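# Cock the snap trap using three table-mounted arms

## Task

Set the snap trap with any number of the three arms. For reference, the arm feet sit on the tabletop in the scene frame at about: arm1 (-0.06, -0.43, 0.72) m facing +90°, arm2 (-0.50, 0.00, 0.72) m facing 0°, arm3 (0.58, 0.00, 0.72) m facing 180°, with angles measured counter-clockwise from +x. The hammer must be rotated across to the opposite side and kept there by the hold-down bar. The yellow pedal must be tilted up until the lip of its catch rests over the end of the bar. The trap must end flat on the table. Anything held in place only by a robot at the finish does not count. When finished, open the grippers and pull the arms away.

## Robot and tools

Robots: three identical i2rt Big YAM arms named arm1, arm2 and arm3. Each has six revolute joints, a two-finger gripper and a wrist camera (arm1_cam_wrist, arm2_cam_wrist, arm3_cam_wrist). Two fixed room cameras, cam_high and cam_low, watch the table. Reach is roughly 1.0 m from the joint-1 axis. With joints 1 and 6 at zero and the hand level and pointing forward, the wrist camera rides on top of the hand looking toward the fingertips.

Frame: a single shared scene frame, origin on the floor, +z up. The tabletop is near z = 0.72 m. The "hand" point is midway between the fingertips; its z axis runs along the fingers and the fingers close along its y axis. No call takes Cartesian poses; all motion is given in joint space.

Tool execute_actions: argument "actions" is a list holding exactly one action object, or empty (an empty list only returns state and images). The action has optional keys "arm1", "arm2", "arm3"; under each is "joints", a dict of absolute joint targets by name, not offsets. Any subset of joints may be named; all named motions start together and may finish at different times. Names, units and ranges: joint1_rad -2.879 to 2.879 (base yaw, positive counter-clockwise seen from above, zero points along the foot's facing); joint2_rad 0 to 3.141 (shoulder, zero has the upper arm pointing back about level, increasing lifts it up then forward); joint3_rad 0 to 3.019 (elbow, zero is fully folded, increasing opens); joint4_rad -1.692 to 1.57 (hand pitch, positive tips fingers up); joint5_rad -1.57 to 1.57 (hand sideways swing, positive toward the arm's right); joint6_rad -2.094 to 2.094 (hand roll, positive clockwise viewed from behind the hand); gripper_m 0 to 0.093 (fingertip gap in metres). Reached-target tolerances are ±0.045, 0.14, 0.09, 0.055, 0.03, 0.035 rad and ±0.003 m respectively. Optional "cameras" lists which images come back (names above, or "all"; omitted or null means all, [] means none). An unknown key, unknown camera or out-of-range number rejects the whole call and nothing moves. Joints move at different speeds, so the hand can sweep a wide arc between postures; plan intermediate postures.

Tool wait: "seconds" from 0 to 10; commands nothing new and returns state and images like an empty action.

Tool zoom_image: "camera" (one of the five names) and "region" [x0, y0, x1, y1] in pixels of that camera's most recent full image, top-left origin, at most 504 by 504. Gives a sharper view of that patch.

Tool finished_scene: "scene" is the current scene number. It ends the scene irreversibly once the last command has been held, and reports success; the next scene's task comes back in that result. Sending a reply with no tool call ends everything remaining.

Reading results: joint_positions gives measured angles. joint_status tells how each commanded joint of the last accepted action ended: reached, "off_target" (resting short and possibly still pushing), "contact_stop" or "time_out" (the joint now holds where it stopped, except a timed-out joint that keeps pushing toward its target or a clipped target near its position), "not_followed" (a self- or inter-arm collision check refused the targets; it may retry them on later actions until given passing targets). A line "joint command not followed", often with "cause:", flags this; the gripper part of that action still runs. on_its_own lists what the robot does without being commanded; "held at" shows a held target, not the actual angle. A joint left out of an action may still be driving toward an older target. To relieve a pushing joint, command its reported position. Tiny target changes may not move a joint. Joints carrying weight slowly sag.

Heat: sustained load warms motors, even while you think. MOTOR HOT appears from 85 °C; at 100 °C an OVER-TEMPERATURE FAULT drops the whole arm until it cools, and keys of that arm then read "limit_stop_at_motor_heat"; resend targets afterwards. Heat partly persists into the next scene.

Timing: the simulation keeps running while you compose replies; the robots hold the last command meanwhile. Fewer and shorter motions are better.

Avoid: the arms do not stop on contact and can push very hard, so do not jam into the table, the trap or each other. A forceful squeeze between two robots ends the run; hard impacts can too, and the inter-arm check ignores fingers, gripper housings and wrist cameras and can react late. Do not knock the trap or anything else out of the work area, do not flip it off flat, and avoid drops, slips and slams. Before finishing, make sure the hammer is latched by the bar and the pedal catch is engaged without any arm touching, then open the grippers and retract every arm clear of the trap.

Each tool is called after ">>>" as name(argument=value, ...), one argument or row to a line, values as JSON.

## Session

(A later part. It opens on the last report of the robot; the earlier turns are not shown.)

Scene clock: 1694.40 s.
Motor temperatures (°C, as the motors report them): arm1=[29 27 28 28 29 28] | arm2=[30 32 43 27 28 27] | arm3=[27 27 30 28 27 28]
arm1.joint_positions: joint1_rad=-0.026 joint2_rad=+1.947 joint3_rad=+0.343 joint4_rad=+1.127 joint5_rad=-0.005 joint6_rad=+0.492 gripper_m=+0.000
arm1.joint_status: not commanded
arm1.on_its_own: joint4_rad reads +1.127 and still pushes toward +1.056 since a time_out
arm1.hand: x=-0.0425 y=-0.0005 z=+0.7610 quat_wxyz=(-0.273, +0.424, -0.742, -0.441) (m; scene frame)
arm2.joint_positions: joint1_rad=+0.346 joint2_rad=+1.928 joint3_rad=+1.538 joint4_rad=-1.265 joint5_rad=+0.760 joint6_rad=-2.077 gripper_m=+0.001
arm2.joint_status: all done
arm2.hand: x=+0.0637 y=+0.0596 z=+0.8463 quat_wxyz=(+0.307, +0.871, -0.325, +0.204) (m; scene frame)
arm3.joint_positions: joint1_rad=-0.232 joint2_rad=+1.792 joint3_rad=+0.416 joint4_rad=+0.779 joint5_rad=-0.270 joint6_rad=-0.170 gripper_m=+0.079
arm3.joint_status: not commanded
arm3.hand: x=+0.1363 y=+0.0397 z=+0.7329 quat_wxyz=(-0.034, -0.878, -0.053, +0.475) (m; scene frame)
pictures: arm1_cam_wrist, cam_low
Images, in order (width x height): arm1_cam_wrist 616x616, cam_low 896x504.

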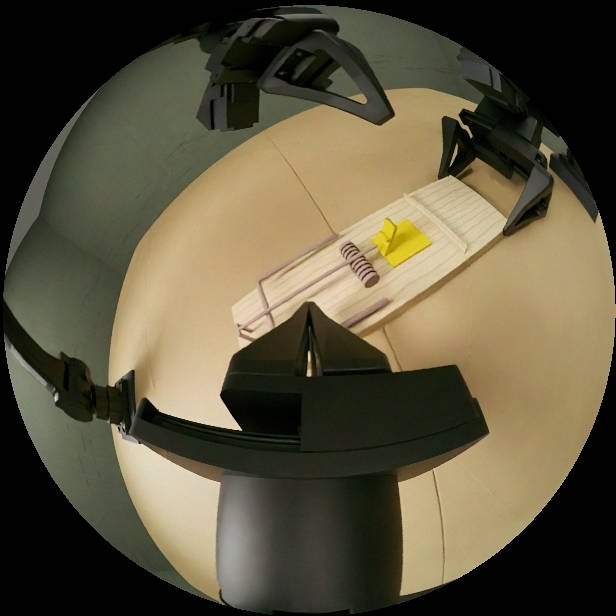

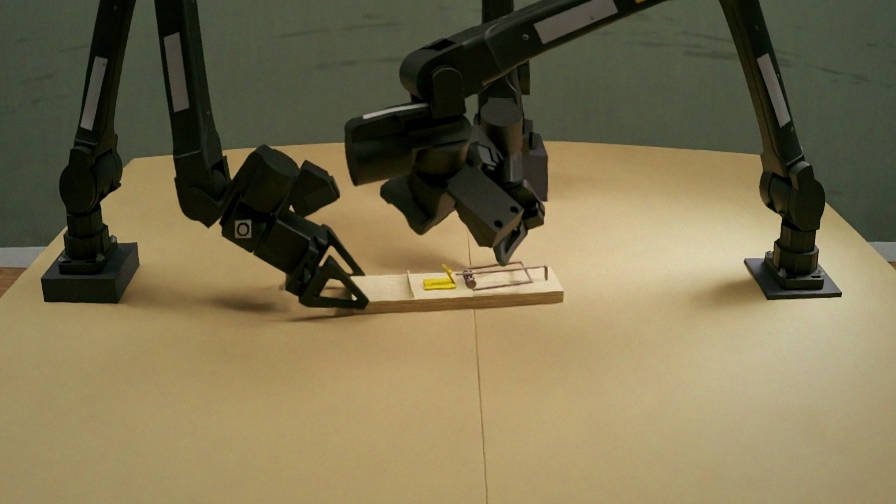

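>>> execute_actions(
  actions=[
    {"arm2":{"joints":{"joint1_rad":0.298,"joint2_rad":2.078}}},
  ],
  cameras=["arm1_cam_wrist","arm3_cam_wrist","cam_low"],
)

>>> zoom_image(
  camera="arm1_cam_wrist",
  region=[280, 140, 500, 320],
)

>>> zoom_image(
  camera="arm3_cam_wrist",
  region=[240, 100, 400, 260],
)

Scene clock: 1698.90 s.
Motor temperatures (°C, as the motors report them): arm1=[29 27 28 28 29 28] | arm2=[30 32 43 27 28 27] | arm3=[27 27 30 28 27 28]
arm1.joint_positions: joint1_rad=-0.026 joint2_rad=+1.947 joint3_rad=+0.343 joint4_rad=+1.127 joint5_rad=-0.005 joint6_rad=+0.492 gripper_m=+0.000
arm1.joint_status: not commanded
arm1.on_its_own: joint4_rad reads +1.127 and still pushes toward +1.056 since a time_out
arm1.hand: x=-0.0425 y=-0.0005 z=+0.7610 quat_wxyz=(-0.273, +0.424, -0.742, -0.441) (m; scene frame)
arm2.joint_positions: joint1_rad=+0.298 joint2_rad=+2.066 joint3_rad=+1.538 joint4_rad=-1.265 joint5_rad=+0.760 joint6_rad=-2.077 gripper_m=+0.001
arm2.joint_status: all done
arm2.hand: x=+0.0594 y=+0.0310 z=+0.7729 quat_wxyz=(+0.350, +0.869, -0.320, +0.145) (m; scene frame)
arm3.joint_positions: joint1_rad=-0.232 joint2_rad=+1.792 joint3_rad=+0.416 joint4_rad=+0.779 joint5_rad=-0.270 joint6_rad=-0.170 gripper_m=+0.079
arm3.joint_status: not commanded
arm3.hand: x=+0.1363 y=+0.0397 z=+0.7329 quat_wxyz=(-0.034, -0.878, -0.053, +0.475) (m; scene frame)
pictures: arm1_cam_wrist, arm3_cam_wrist, cam_low
Images, in order (width x height): arm1_cam_wrist 616x616, arm3_cam_wrist 616x616, cam_low 896x504.

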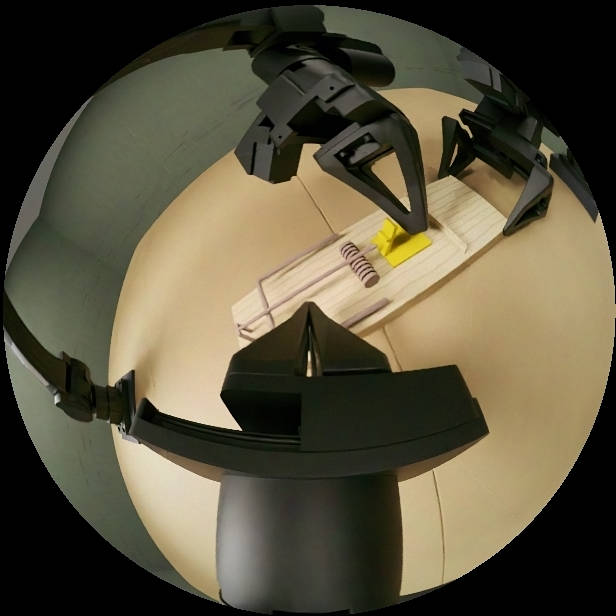

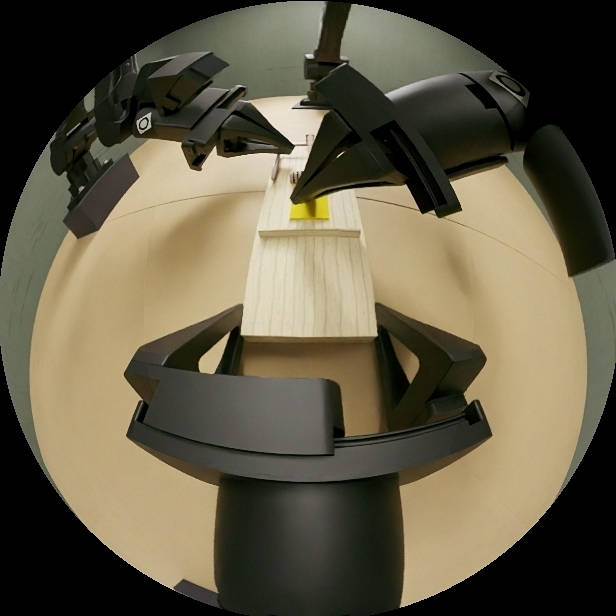

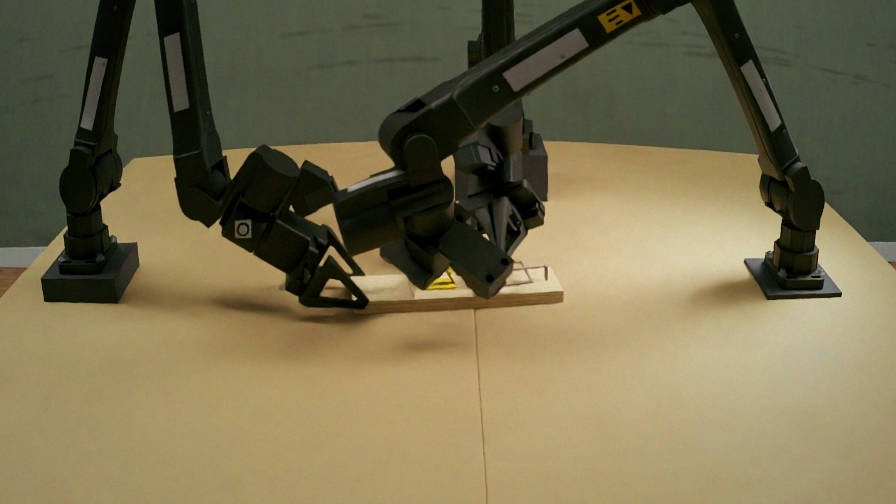

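Region (280, 140, 500, 320) of arm1_cam_wrist's 616x616 image, scaled by 2.291, with more detail than that image has; it fills the top 412 rows of this view, and the rest is white.

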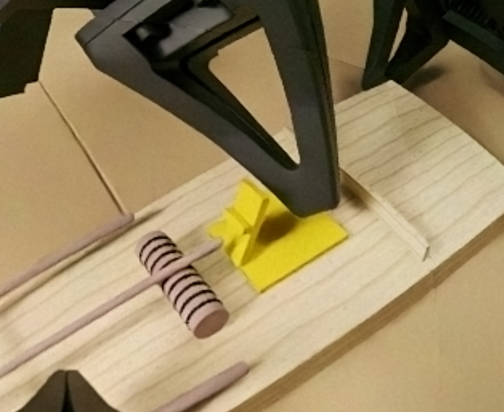

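Region (240, 100, 400, 260) of arm3_cam_wrist's 616x616 image, scaled by 3.150, with more detail than that image has.

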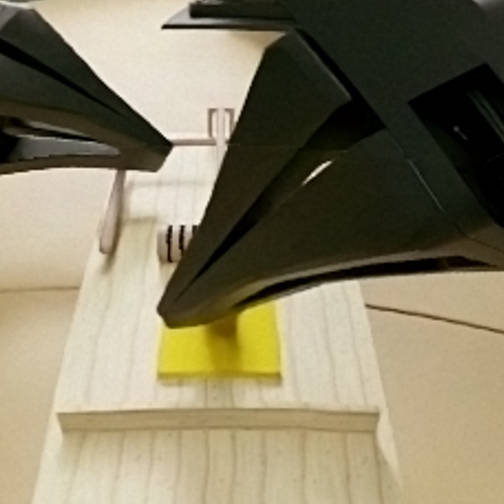

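>>> execute_actions(
  actions=[
    {"arm2":{"joints":{"joint1_rad":0.325,"joint2_rad":2.050,"joint3_rad":1.510}}},
  ],
  cameras=["arm1_cam_wrist","arm3_cam_wrist"],
)

>>> zoom_image(
  camera="arm1_cam_wrist",
  region=[300, 160, 480, 310],
)

>>> zoom_image(
  camera="arm3_cam_wrist",
  region=[240, 100, 400, 260],
)

Scene clock: 1710.23 s.
Motor temperatures (°C, as the motors report them): arm1=[29 27 28 28 29 28] | arm2=[30 32 42 27 28 27] | arm3=[27 27 30 28 27 28]
arm1.joint_positions: joint1_rad=-0.026 joint2_rad=+1.947 joint3_rad=+0.343 joint4_rad=+1.127 joint5_rad=-0.005 joint6_rad=+0.492 gripper_m=+0.000
arm1.joint_status: not commanded
arm1.on_its_own: joint4_rad reads +1.127 and still pushes toward +1.056 since a time_out
arm1.hand: x=-0.0425 y=-0.0005 z=+0.7610 quat_wxyz=(-0.273, +0.424, -0.742, -0.441) (m; scene frame)
arm2.joint_positions: joint1_rad=+0.319 joint2_rad=+2.066 joint3_rad=+1.513 joint4_rad=-1.265 joint5_rad=+0.760 joint6_rad=-2.077 gripper_m=+0.001
arm2.joint_status: all done
arm2.hand: x=+0.0494 y=+0.0403 z=+0.7664 quat_wxyz=(+0.355, +0.872, -0.306, +0.140) (m; scene frame)
arm3.joint_positions: joint1_rad=-0.232 joint2_rad=+1.792 joint3_rad=+0.416 joint4_rad=+0.779 joint5_rad=-0.270 joint6_rad=-0.170 gripper_m=+0.079
arm3.joint_status: not commanded
arm3.hand: x=+0.1363 y=+0.0397 z=+0.7329 quat_wxyz=(-0.034, -0.878, -0.053, +0.475) (m; scene frame)
pictures: arm1_cam_wrist, arm3_cam_wrist
Images, in order (width x height): arm1_cam_wrist 616x616, arm3_cam_wrist 616x616.

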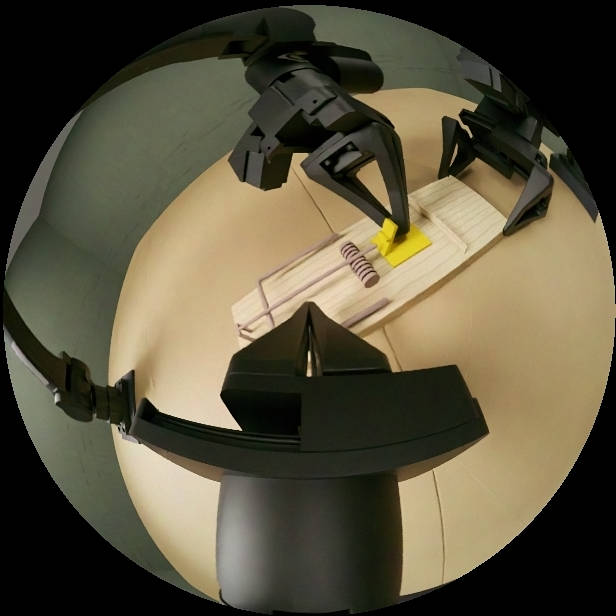

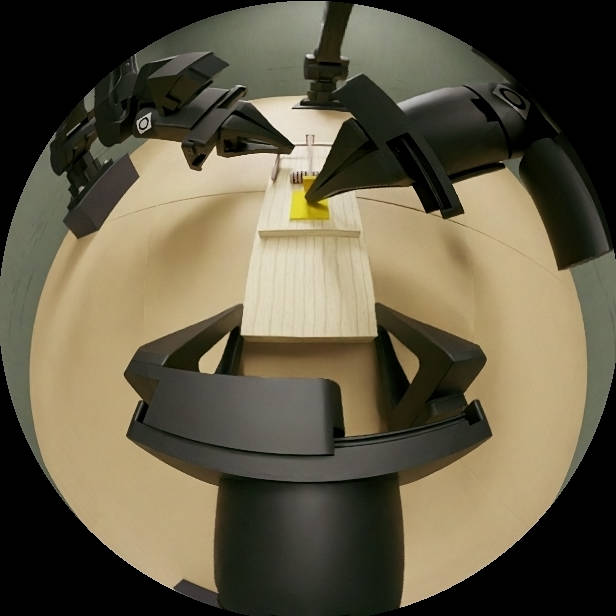

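Region (300, 160, 480, 310) of arm1_cam_wrist's 616x616 image, scaled by 2.800, with more detail than that image has.

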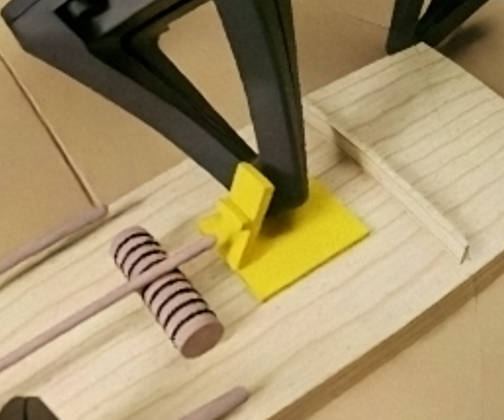

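Region (240, 100, 400, 260) of arm3_cam_wrist's 616x616 image, scaled by 3.150, with more detail than that image has.

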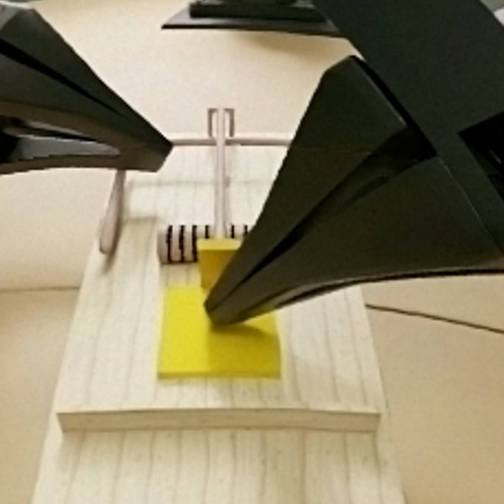

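>>> execute_actions(
  actions=[
    {"arm2":{"joints":{"joint4_rad":-1.325}}},
  ],
  cameras=["arm1_cam_wrist","arm3_cam_wrist"],
)

>>> zoom_image(
  camera="arm1_cam_wrist",
  region=[320, 180, 460, 300],
)

>>> zoom_image(
  camera="arm3_cam_wrist",
  region=[240, 100, 400, 260],
)

Scene clock: 1718.83 s.
Motor temperatures (°C, as the motors report them): arm1=[29 27 28 28 29 28] | arm2=[30 32 42 27 28 27] | arm3=[27 27 30 28 27 28]
arm1.joint_positions: joint1_rad=-0.026 joint2_rad=+1.947 joint3_rad=+0.343 joint4_rad=+1.127 joint5_rad=-0.005 joint6_rad=+0.492 gripper_m=+0.000
arm1.joint_status: not commanded
arm1.on_its_own: joint4_rad reads +1.127 and still pushes toward +1.056 since a time_out
arm1.hand: x=-0.0425 y=-0.0005 z=+0.7610 quat_wxyz=(-0.273, +0.424, -0.742, -0.441) (m; scene frame)
arm2.joint_positions: joint1_rad=+0.319 joint2_rad=+2.065 joint3_rad=+1.513 joint4_rad=-1.307 joint5_rad=+0.760 joint6_rad=-2.077 gripper_m=+0.001
arm2.joint_status: all done
arm2.hand: x=+0.0416 y=+0.0381 z=+0.7689 quat_wxyz=(+0.366, +0.873, -0.298, +0.124) (m; scene frame)
arm3.joint_positions: joint1_rad=-0.232 joint2_rad=+1.792 joint3_rad=+0.416 joint4_rad=+0.779 joint5_rad=-0.270 joint6_rad=-0.170 gripper_m=+0.079
arm3.joint_status: not commanded
arm3.hand: x=+0.1363 y=+0.0397 z=+0.7329 quat_wxyz=(-0.034, -0.878, -0.053, +0.475) (m; scene frame)
pictures: arm1_cam_wrist, arm3_cam_wrist
Images, in order (width x height): arm1_cam_wrist 616x616, arm3_cam_wrist 616x616.

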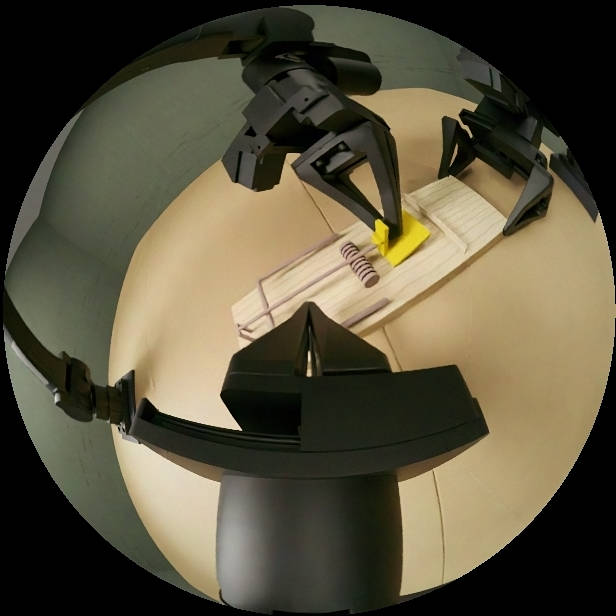

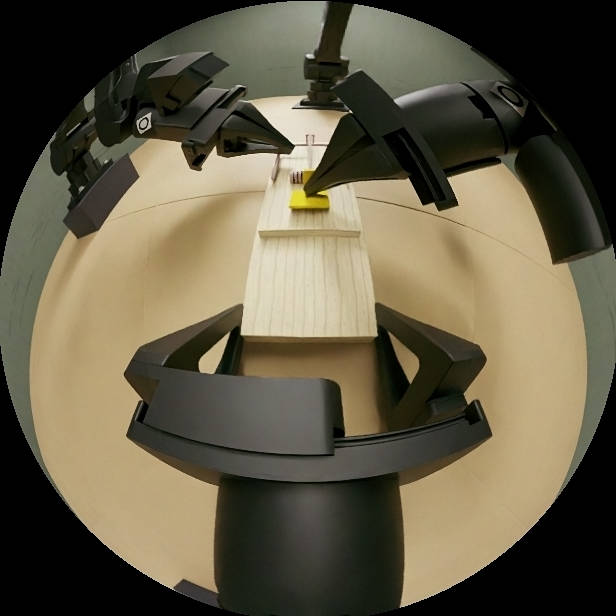

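Region (320, 180, 460, 300) of arm1_cam_wrist's 616x616 image, scaled by 3.600, with more detail than that image has; it fills the top 432 rows of this view, and the rest is white.

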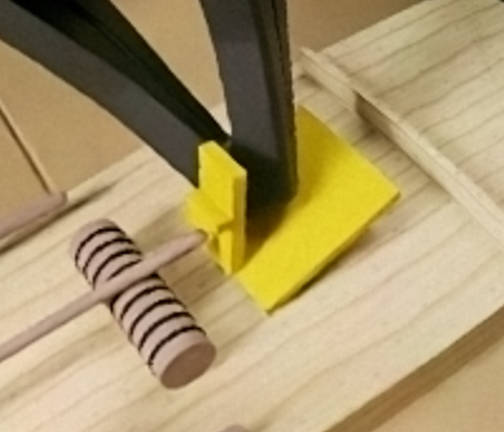

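Region (240, 100, 400, 260) of arm3_cam_wrist's 616x616 image, scaled by 3.150, with more detail than that image has.

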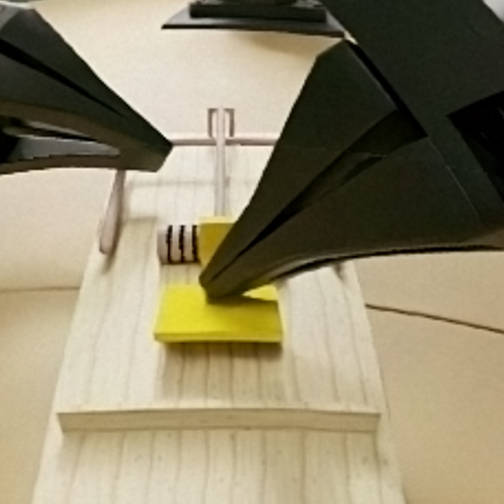

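>>> execute_actions(
  actions=[
    {"arm2":{"joints":{"joint2_rad":2.043,"joint4_rad":-1.34}}},
  ],
  cameras=["arm1_cam_wrist","arm3_cam_wrist"],
)

>>> zoom_image(
  camera="arm1_cam_wrist",
  region=[320, 180, 460, 300],
)

>>> zoom_image(
  camera="arm3_cam_wrist",
  region=[240, 100, 400, 260],
)

Scene clock: 1722.30 s.
Motor temperatures (°C, as the motors report them): arm1=[29 27 28 28 29 28] | arm2=[30 33 41 27 28 27] | arm3=[27 27 30 28 27 28]
arm1.joint_positions: joint1_rad=-0.026 joint2_rad=+1.947 joint3_rad=+0.343 joint4_rad=+1.127 joint5_rad=-0.005 joint6_rad=+0.492 gripper_m=+0.000
arm1.joint_status: not commanded
arm1.on_its_own: joint4_rad reads +1.127 and still pushes toward +1.056 since a time_out
arm1.hand: x=-0.0425 y=-0.0005 z=+0.7610 quat_wxyz=(-0.273, +0.424, -0.742, -0.441) (m; scene frame)
arm2.joint_positions: joint1_rad=+0.319 joint2_rad=+2.062 joint3_rad=+1.513 joint4_rad=-1.321 joint5_rad=+0.760 joint6_rad=-2.077 gripper_m=+0.001
arm2.joint_status: all done
arm2.hand: x=+0.0394 y=+0.0374 z=+0.7716 quat_wxyz=(+0.369, +0.873, -0.296, +0.121) (m; scene frame)
arm3.joint_positions: joint1_rad=-0.232 joint2_rad=+1.792 joint3_rad=+0.416 joint4_rad=+0.779 joint5_rad=-0.270 joint6_rad=-0.170 gripper_m=+0.079
arm3.joint_status: not commanded
arm3.hand: x=+0.1363 y=+0.0397 z=+0.7329 quat_wxyz=(-0.034, -0.878, -0.053, +0.475) (m; scene frame)
pictures: arm1_cam_wrist, arm3_cam_wrist
Images, in order (width x height): arm1_cam_wrist 616x616, arm3_cam_wrist 616x616.

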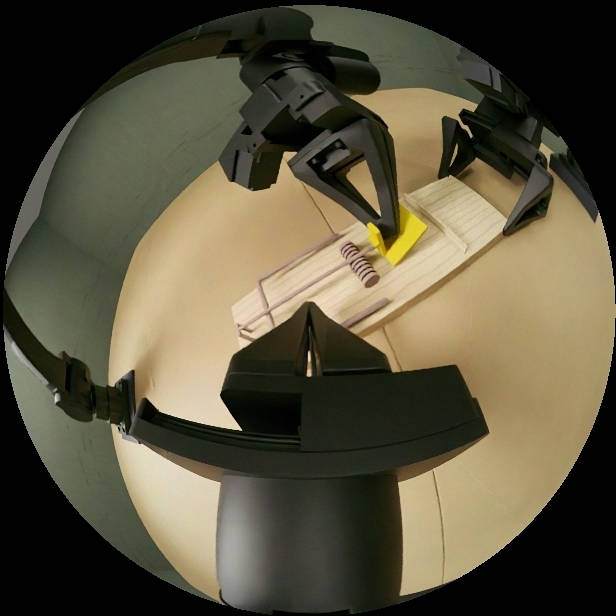

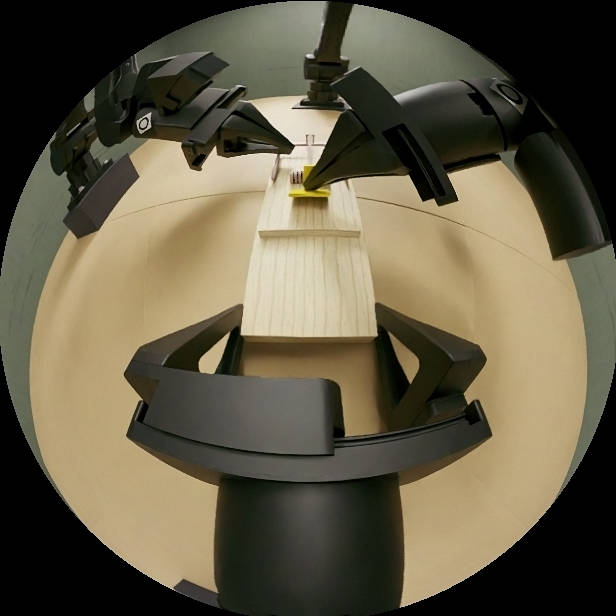

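Region (320, 180, 460, 300) of arm1_cam_wrist's 616x616 image, scaled by 3.600, with more detail than that image has; it fills the top 432 rows of this view, and the rest is white.

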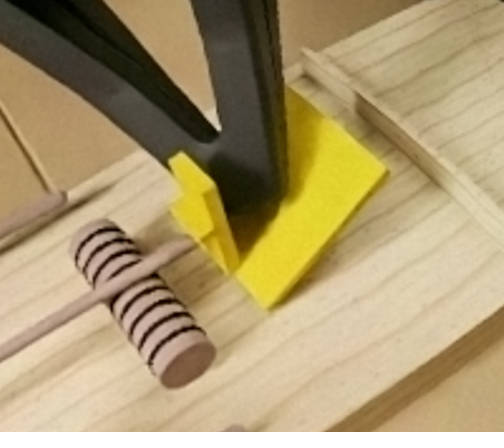

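Region (240, 100, 400, 260) of arm3_cam_wrist's 616x616 image, scaled by 3.150, with more detail than that image has.

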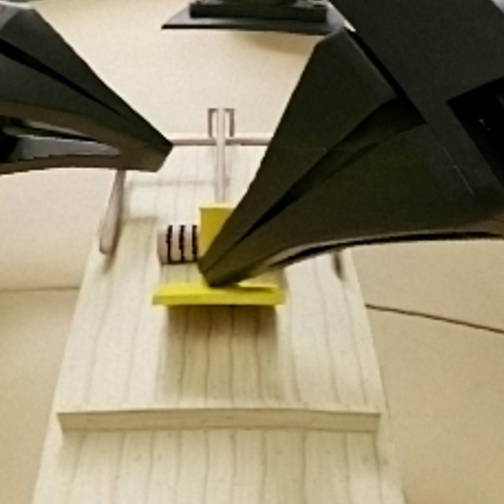

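>>> execute_actions(
  actions=[
    {"arm2":{"joints":{"joint2_rad":2.036,"joint4_rad":-1.352}}},
  ],
  cameras=["arm1_cam_wrist","arm3_cam_wrist","cam_low"],
)

>>> zoom_image(
  camera="arm1_cam_wrist",
  region=[320, 180, 460, 300],
)

>>> zoom_image(
  camera="cam_low",
  region=[380, 230, 580, 330],
)

Scene clock: 1726.77 s.
Motor temperatures (°C, as the motors report them): arm1=[29 27 28 28 29 28] | arm2=[30 33 41 27 28 27] | arm3=[27 27 30 28 27 28]
arm1.joint_positions: joint1_rad=-0.026 joint2_rad=+1.947 joint3_rad=+0.343 joint4_rad=+1.127 joint5_rad=-0.005 joint6_rad=+0.492 gripper_m=+0.000
arm1.joint_status: not commanded
arm1.on_its_own: joint4_rad reads +1.127 and still pushes toward +1.056 since a time_out
arm1.hand: x=-0.0425 y=-0.0005 z=+0.7610 quat_wxyz=(-0.273, +0.424, -0.742, -0.441) (m; scene frame)
arm2.joint_positions: joint1_rad=+0.319 joint2_rad=+2.061 joint3_rad=+1.513 joint4_rad=-1.323 joint5_rad=+0.760 joint6_rad=-2.077 gripper_m=+0.001
arm2.joint_status: all done
arm2.hand: x=+0.0390 y=+0.0373 z=+0.7719 quat_wxyz=(+0.369, +0.873, -0.295, +0.120) (m; scene frame)
arm3.joint_positions: joint1_rad=-0.232 joint2_rad=+1.792 joint3_rad=+0.416 joint4_rad=+0.779 joint5_rad=-0.270 joint6_rad=-0.170 gripper_m=+0.079
arm3.joint_status: not commanded
arm3.hand: x=+0.1363 y=+0.0397 z=+0.7329 quat_wxyz=(-0.034, -0.878, -0.053, +0.475) (m; scene frame)
pictures: arm1_cam_wrist, arm3_cam_wrist, cam_low
Images, in order (width x height): arm1_cam_wrist 616x616, arm3_cam_wrist 616x616, cam_low 896x504.

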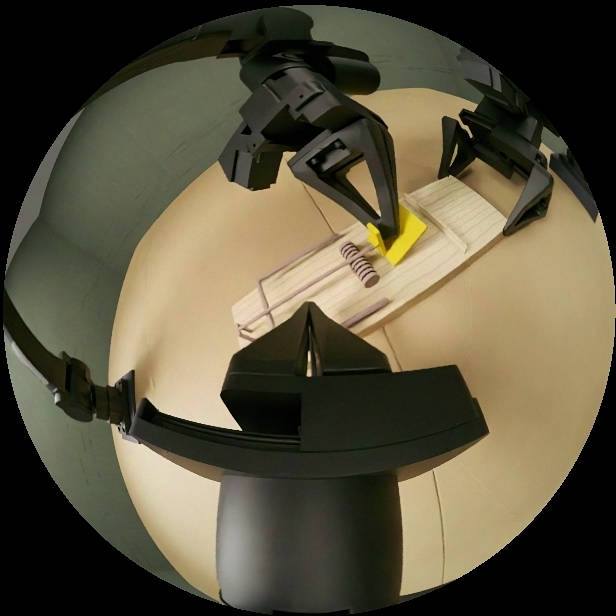

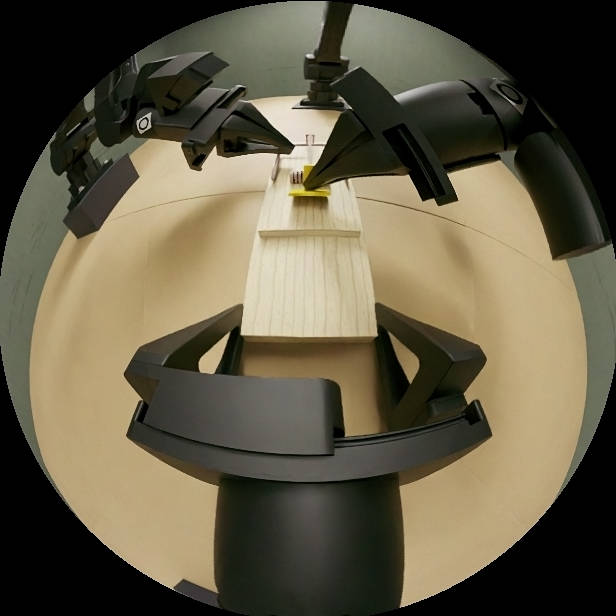

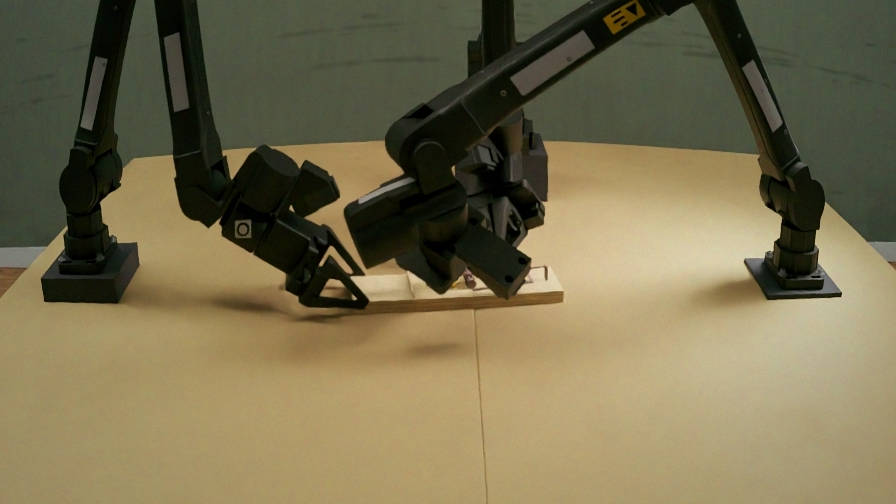

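Region (320, 180, 460, 300) of arm1_cam_wrist's 616x616 image, scaled by 3.600, with more detail than that image has; it fills the top 432 rows of this view, and the rest is white.

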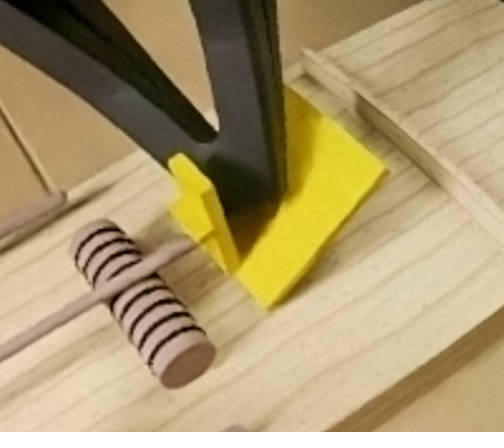

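Region (380, 230, 580, 330) of cam_low's 896x504 image, scaled by 2.520, with more detail than that image has.

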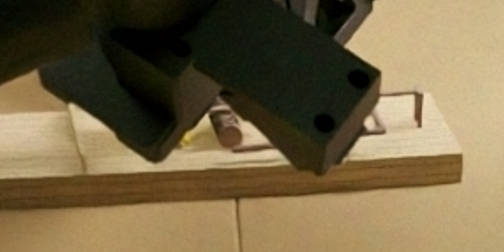

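>>> execute_actions(
  actions=[
    {"arm1":{"joints":{"joint2_rad":1.995,"joint3_rad":0.325,"joint4_rad":1.10}}},
  ],
  cameras=["arm1_cam_wrist","arm3_cam_wrist"],
)

>>> zoom_image(
  camera="arm1_cam_wrist",
  region=[220, 170, 460, 350],
)

Scene clock: 1730.77 s.
Motor temperatures (°C, as the motors report them): arm1=[29 27 28 28 29 28] | arm2=[30 33 41 27 28 27] | arm3=[27 27 30 28 27 28]
arm1.joint_positions: joint1_rad=-0.026 joint2_rad=+1.947 joint3_rad=+0.343 joint4_rad=+1.136 joint5_rad=-0.005 joint6_rad=+0.492 gripper_m=+0.000
arm1.joint_status: all done
arm1.hand: x=-0.0424 y=+0.0004 z=+0.7630 quat_wxyz=(-0.275, +0.423, -0.741, -0.444) (m; scene frame)
arm2.joint_positions: joint1_rad=+0.319 joint2_rad=+2.061 joint3_rad=+1.513 joint4_rad=-1.323 joint5_rad=+0.760 joint6_rad=-2.077 gripper_m=+0.001
arm2.joint_status: not commanded
arm2.hand: x=+0.0390 y=+0.0373 z=+0.7719 quat_wxyz=(+0.369, +0.873, -0.295, +0.120) (m; scene frame)
arm3.joint_positions: joint1_rad=-0.232 joint2_rad=+1.792 joint3_rad=+0.416 joint4_rad=+0.779 joint5_rad=-0.270 joint6_rad=-0.170 gripper_m=+0.079
arm3.joint_status: not commanded
arm3.hand: x=+0.1363 y=+0.0397 z=+0.7329 quat_wxyz=(-0.034, -0.878, -0.053, +0.475) (m; scene frame)
pictures: arm1_cam_wrist, arm3_cam_wrist
Images, in order (width x height): arm1_cam_wrist 616x616, arm3_cam_wrist 616x616.

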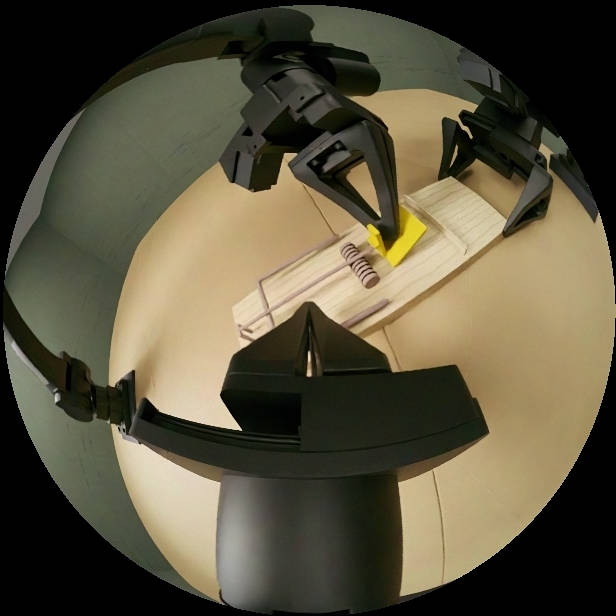

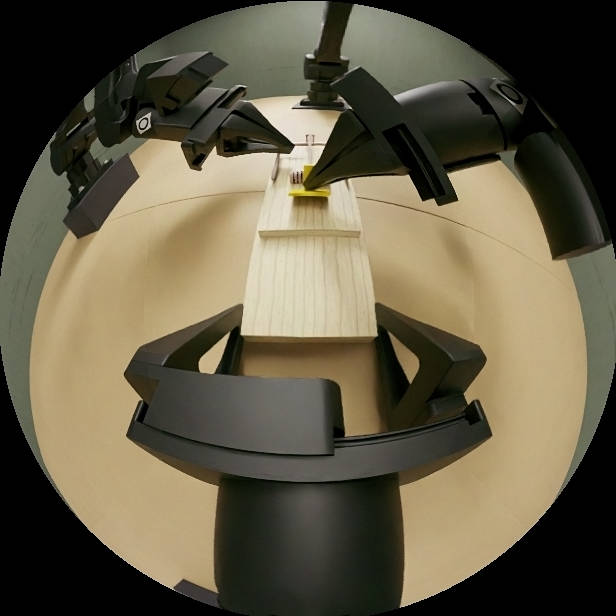

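Region (220, 170, 460, 350) of arm1_cam_wrist's 616x616 image, scaled by 2.100, with more detail than that image has; it fills the top 378 rows of this view, and the rest is white.

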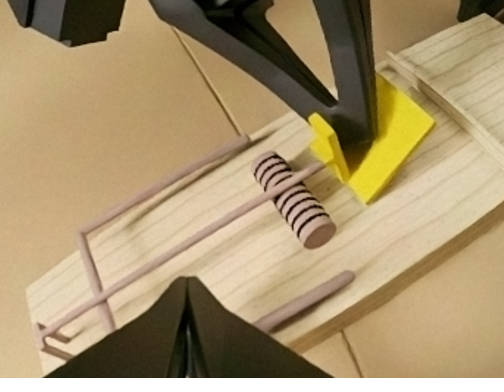

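>>> execute_actions(
  actions=[
    {"arm1":{"joints":{"joint2_rad":1.947,"joint3_rad":0.343,"joint4_rad":1.165}}},
  ],
  cameras=["arm1_cam_wrist","arm3_cam_wrist"],
)

>>> zoom_image(
  camera="arm1_cam_wrist",
  region=[220, 170, 460, 350],
)

>>> zoom_image(
  camera="arm3_cam_wrist",
  region=[240, 100, 400, 260],
)

Scene clock: 1735.73 s.
Motor temperatures (°C, as the motors report them): arm1=[29 27 28 28 29 28] | arm2=[30 33 41 27 28 27] | arm3=[27 27 30 28 27 28]
arm1.joint_positions: joint1_rad=-0.025 joint2_rad=+1.947 joint3_rad=+0.343 joint4_rad=+1.145 joint5_rad=-0.008 joint6_rad=+0.492 gripper_m=+0.000
arm1.joint_status: all done
arm1.hand: x=-0.0435 y=+0.0015 z=+0.7650 quat_wxyz=(-0.275, +0.423, -0.738, -0.449) (m; scene frame)
arm2.joint_positions: joint1_rad=+0.319 joint2_rad=+2.061 joint3_rad=+1.513 joint4_rad=-1.323 joint5_rad=+0.760 joint6_rad=-2.077 gripper_m=+0.001
arm2.joint_status: not commanded
arm2.hand: x=+0.0390 y=+0.0373 z=+0.7719 quat_wxyz=(+0.369, +0.873, -0.295, +0.120) (m; scene frame)
arm3.joint_positions: joint1_rad=-0.232 joint2_rad=+1.792 joint3_rad=+0.416 joint4_rad=+0.779 joint5_rad=-0.270 joint6_rad=-0.170 gripper_m=+0.079
arm3.joint_status: not commanded
arm3.hand: x=+0.1363 y=+0.0397 z=+0.7329 quat_wxyz=(-0.034, -0.878, -0.053, +0.475) (m; scene frame)
pictures: arm1_cam_wrist, arm3_cam_wrist
Images, in order (width x height): arm1_cam_wrist 616x616, arm3_cam_wrist 616x616.

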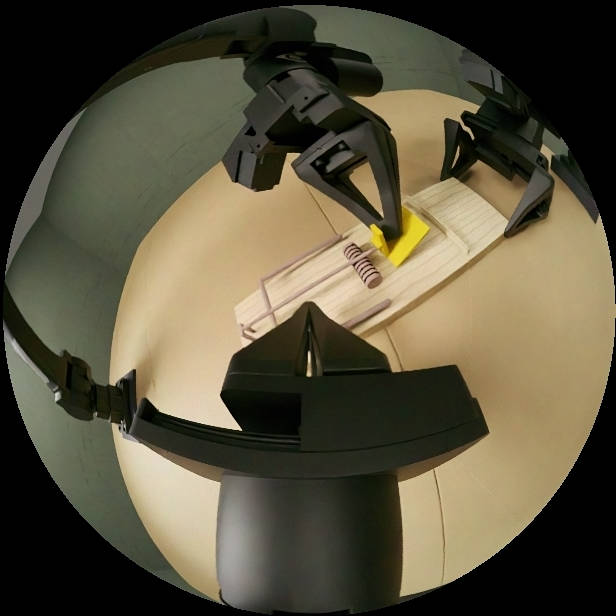

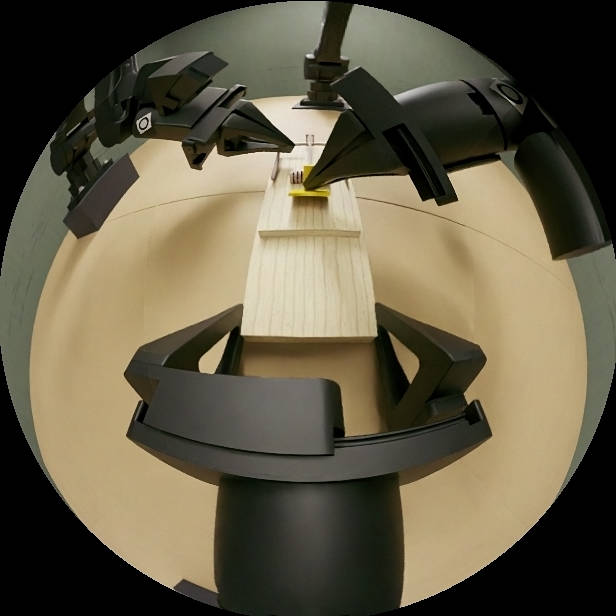

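Region (220, 170, 460, 350) of arm1_cam_wrist's 616x616 image, scaled by 2.100, with more detail than that image has; it fills the top 378 rows of this view, and the rest is white.

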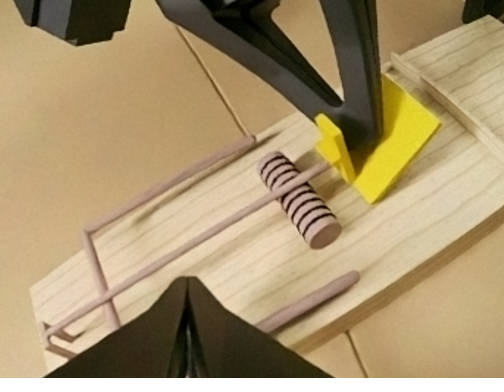

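Region (240, 100, 400, 260) of arm3_cam_wrist's 616x616 image, scaled by 3.150, with more detail than that image has.

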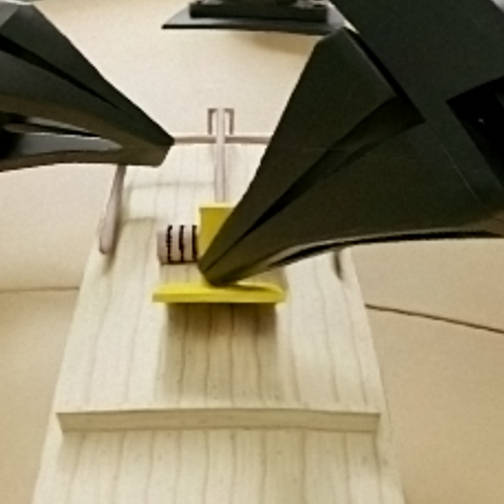

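>>> execute_actions(
  actions=[
    {"arm2":{"joints":{"joint2_rad":1.98,"joint4_rad":-1.328}}},
  ],
  cameras=["arm1_cam_wrist","arm3_cam_wrist"],
)

>>> zoom_image(
  camera="arm1_cam_wrist",
  region=[220, 170, 460, 350],
)

>>> zoom_image(
  camera="arm3_cam_wrist",
  region=[240, 100, 400, 260],
)

Scene clock: 1741.47 s.
Motor temperatures (°C, as the motors report them): arm1=[29 27 27 28 29 28] | arm2=[30 33 41 27 28 27] | arm3=[27 27 30 28 27 28]
arm1.joint_positions: joint1_rad=-0.025 joint2_rad=+1.947 joint3_rad=+0.343 joint4_rad=+1.147 joint5_rad=-0.008 joint6_rad=+0.492 gripper_m=+0.000
arm1.joint_status: not commanded
arm1.hand: x=-0.0435 y=+0.0017 z=+0.7654 quat_wxyz=(-0.276, +0.423, -0.737, -0.449) (m; scene frame)
arm2.joint_positions: joint1_rad=+0.320 joint2_rad=+1.983 joint3_rad=+1.512 joint4_rad=-1.323 joint5_rad=+0.760 joint6_rad=-2.077 gripper_m=+0.001
arm2.joint_status: all done
arm2.hand: x=+0.0438 y=+0.0386 z=+0.8114 quat_wxyz=(+0.348, +0.872, -0.310, +0.149) (m; scene frame)
arm3.joint_positions: joint1_rad=-0.232 joint2_rad=+1.792 joint3_rad=+0.416 joint4_rad=+0.779 joint5_rad=-0.270 joint6_rad=-0.170 gripper_m=+0.079
arm3.joint_status: not commanded
arm3.hand: x=+0.1363 y=+0.0397 z=+0.7329 quat_wxyz=(-0.034, -0.878, -0.053, +0.475) (m; scene frame)
pictures: arm1_cam_wrist, arm3_cam_wrist
Images, in order (width x height): arm1_cam_wrist 616x616, arm3_cam_wrist 616x616.

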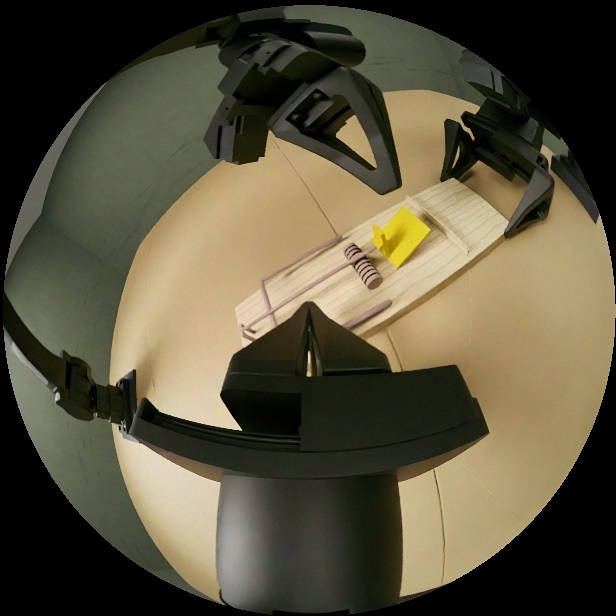

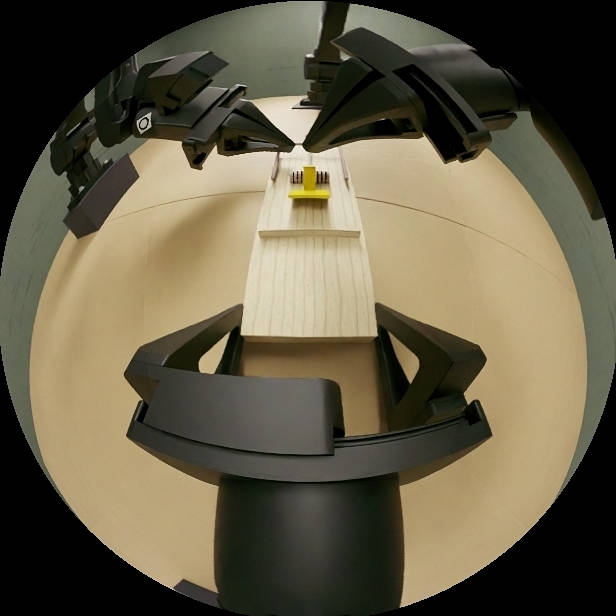

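Region (220, 170, 460, 350) of arm1_cam_wrist's 616x616 image, scaled by 2.100, with more detail than that image has; it fills the top 378 rows of this view, and the rest is white.

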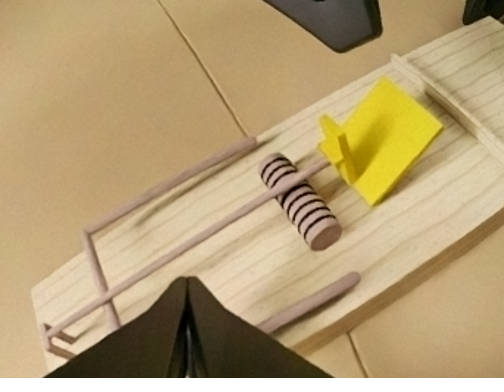

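Region (240, 100, 400, 260) of arm3_cam_wrist's 616x616 image, scaled by 3.150, with more detail than that image has.

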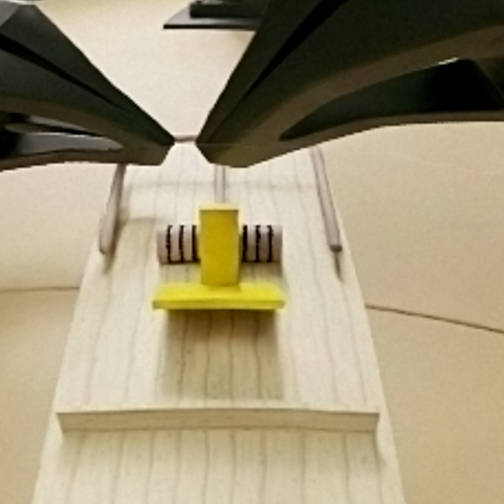

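>>> execute_actions(
  actions=[
    {"arm1":{"joints":{"joint2_rad":1.75}},"arm2":{"joints":{"joint1_rad":0.55,"joint2_rad":1.65}},"arm3":{"joints":{"joint2_rad":1.792,"joint3_rad":0.416,"joint4_rad":0.779,"gripper_m":0.093}}},
  ],
  cameras=["arm3_cam_wrist","cam_low"],
)

Scene clock: 1752.27 s.
Motor temperatures (°C, as the motors report them): arm1=[29 27 27 28 29 28] | arm2=[30 33 41 27 28 27] | arm3=[27 27 30 28 27 28]
arm1.joint_positions: joint1_rad=-0.025 joint2_rad=+1.742 joint3_rad=+0.343 joint4_rad=+1.152 joint5_rad=-0.008 joint6_rad=+0.492 gripper_m=+0.000
arm1.joint_status: all done
arm1.hand: x=-0.0422 y=+0.0269 z=+0.8534 quat_wxyz=(-0.322, +0.393, -0.685, -0.522) (m; scene frame)
arm2.joint_positions: joint1_rad=+0.553 joint2_rad=+1.617 joint3_rad=+1.501 joint4_rad=-1.324 joint5_rad=+0.759 joint6_rad=-2.077 gripper_m=+0.001
arm2.joint_status: all done
arm2.hand: x=+0.0031 y=+0.1523 z=+0.9934 quat_wxyz=(+0.212, +0.888, -0.271, +0.305) (m; scene frame)
arm3.joint_positions: joint1_rad=-0.232 joint2_rad=+1.792 joint3_rad=+0.415 joint4_rad=+0.784 joint5_rad=-0.270 joint6_rad=-0.169 gripper_m=+0.093
arm3.joint_status: all done
arm3.hand: x=+0.1362 y=+0.0398 z=+0.7335 quat_wxyz=(-0.034, -0.877, -0.053, +0.477) (m; scene frame)
pictures: arm3_cam_wrist, cam_low
Images, in order (width x height): arm3_cam_wrist 616x616, cam_low 896x504.

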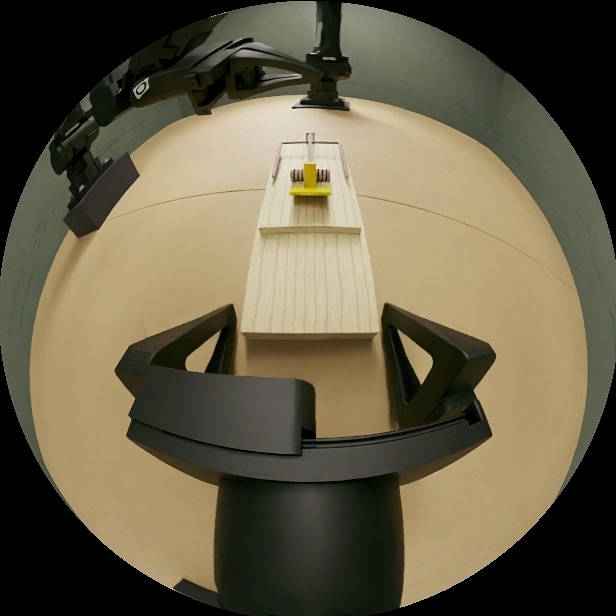

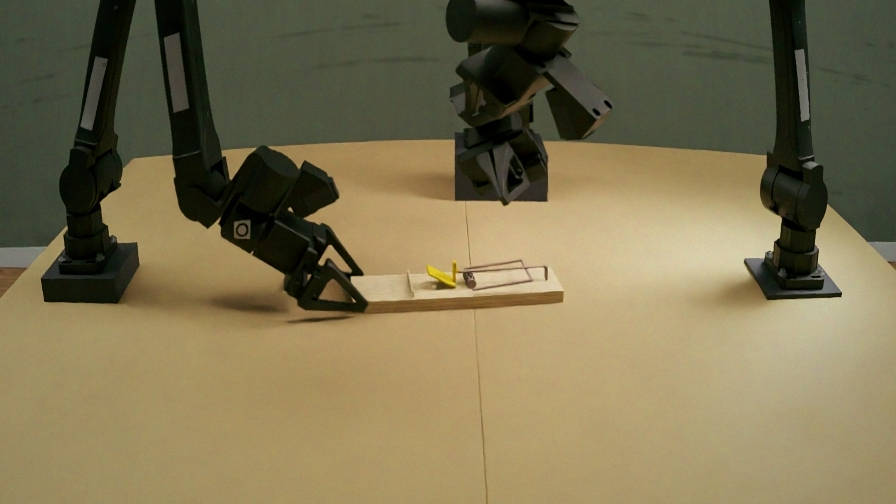

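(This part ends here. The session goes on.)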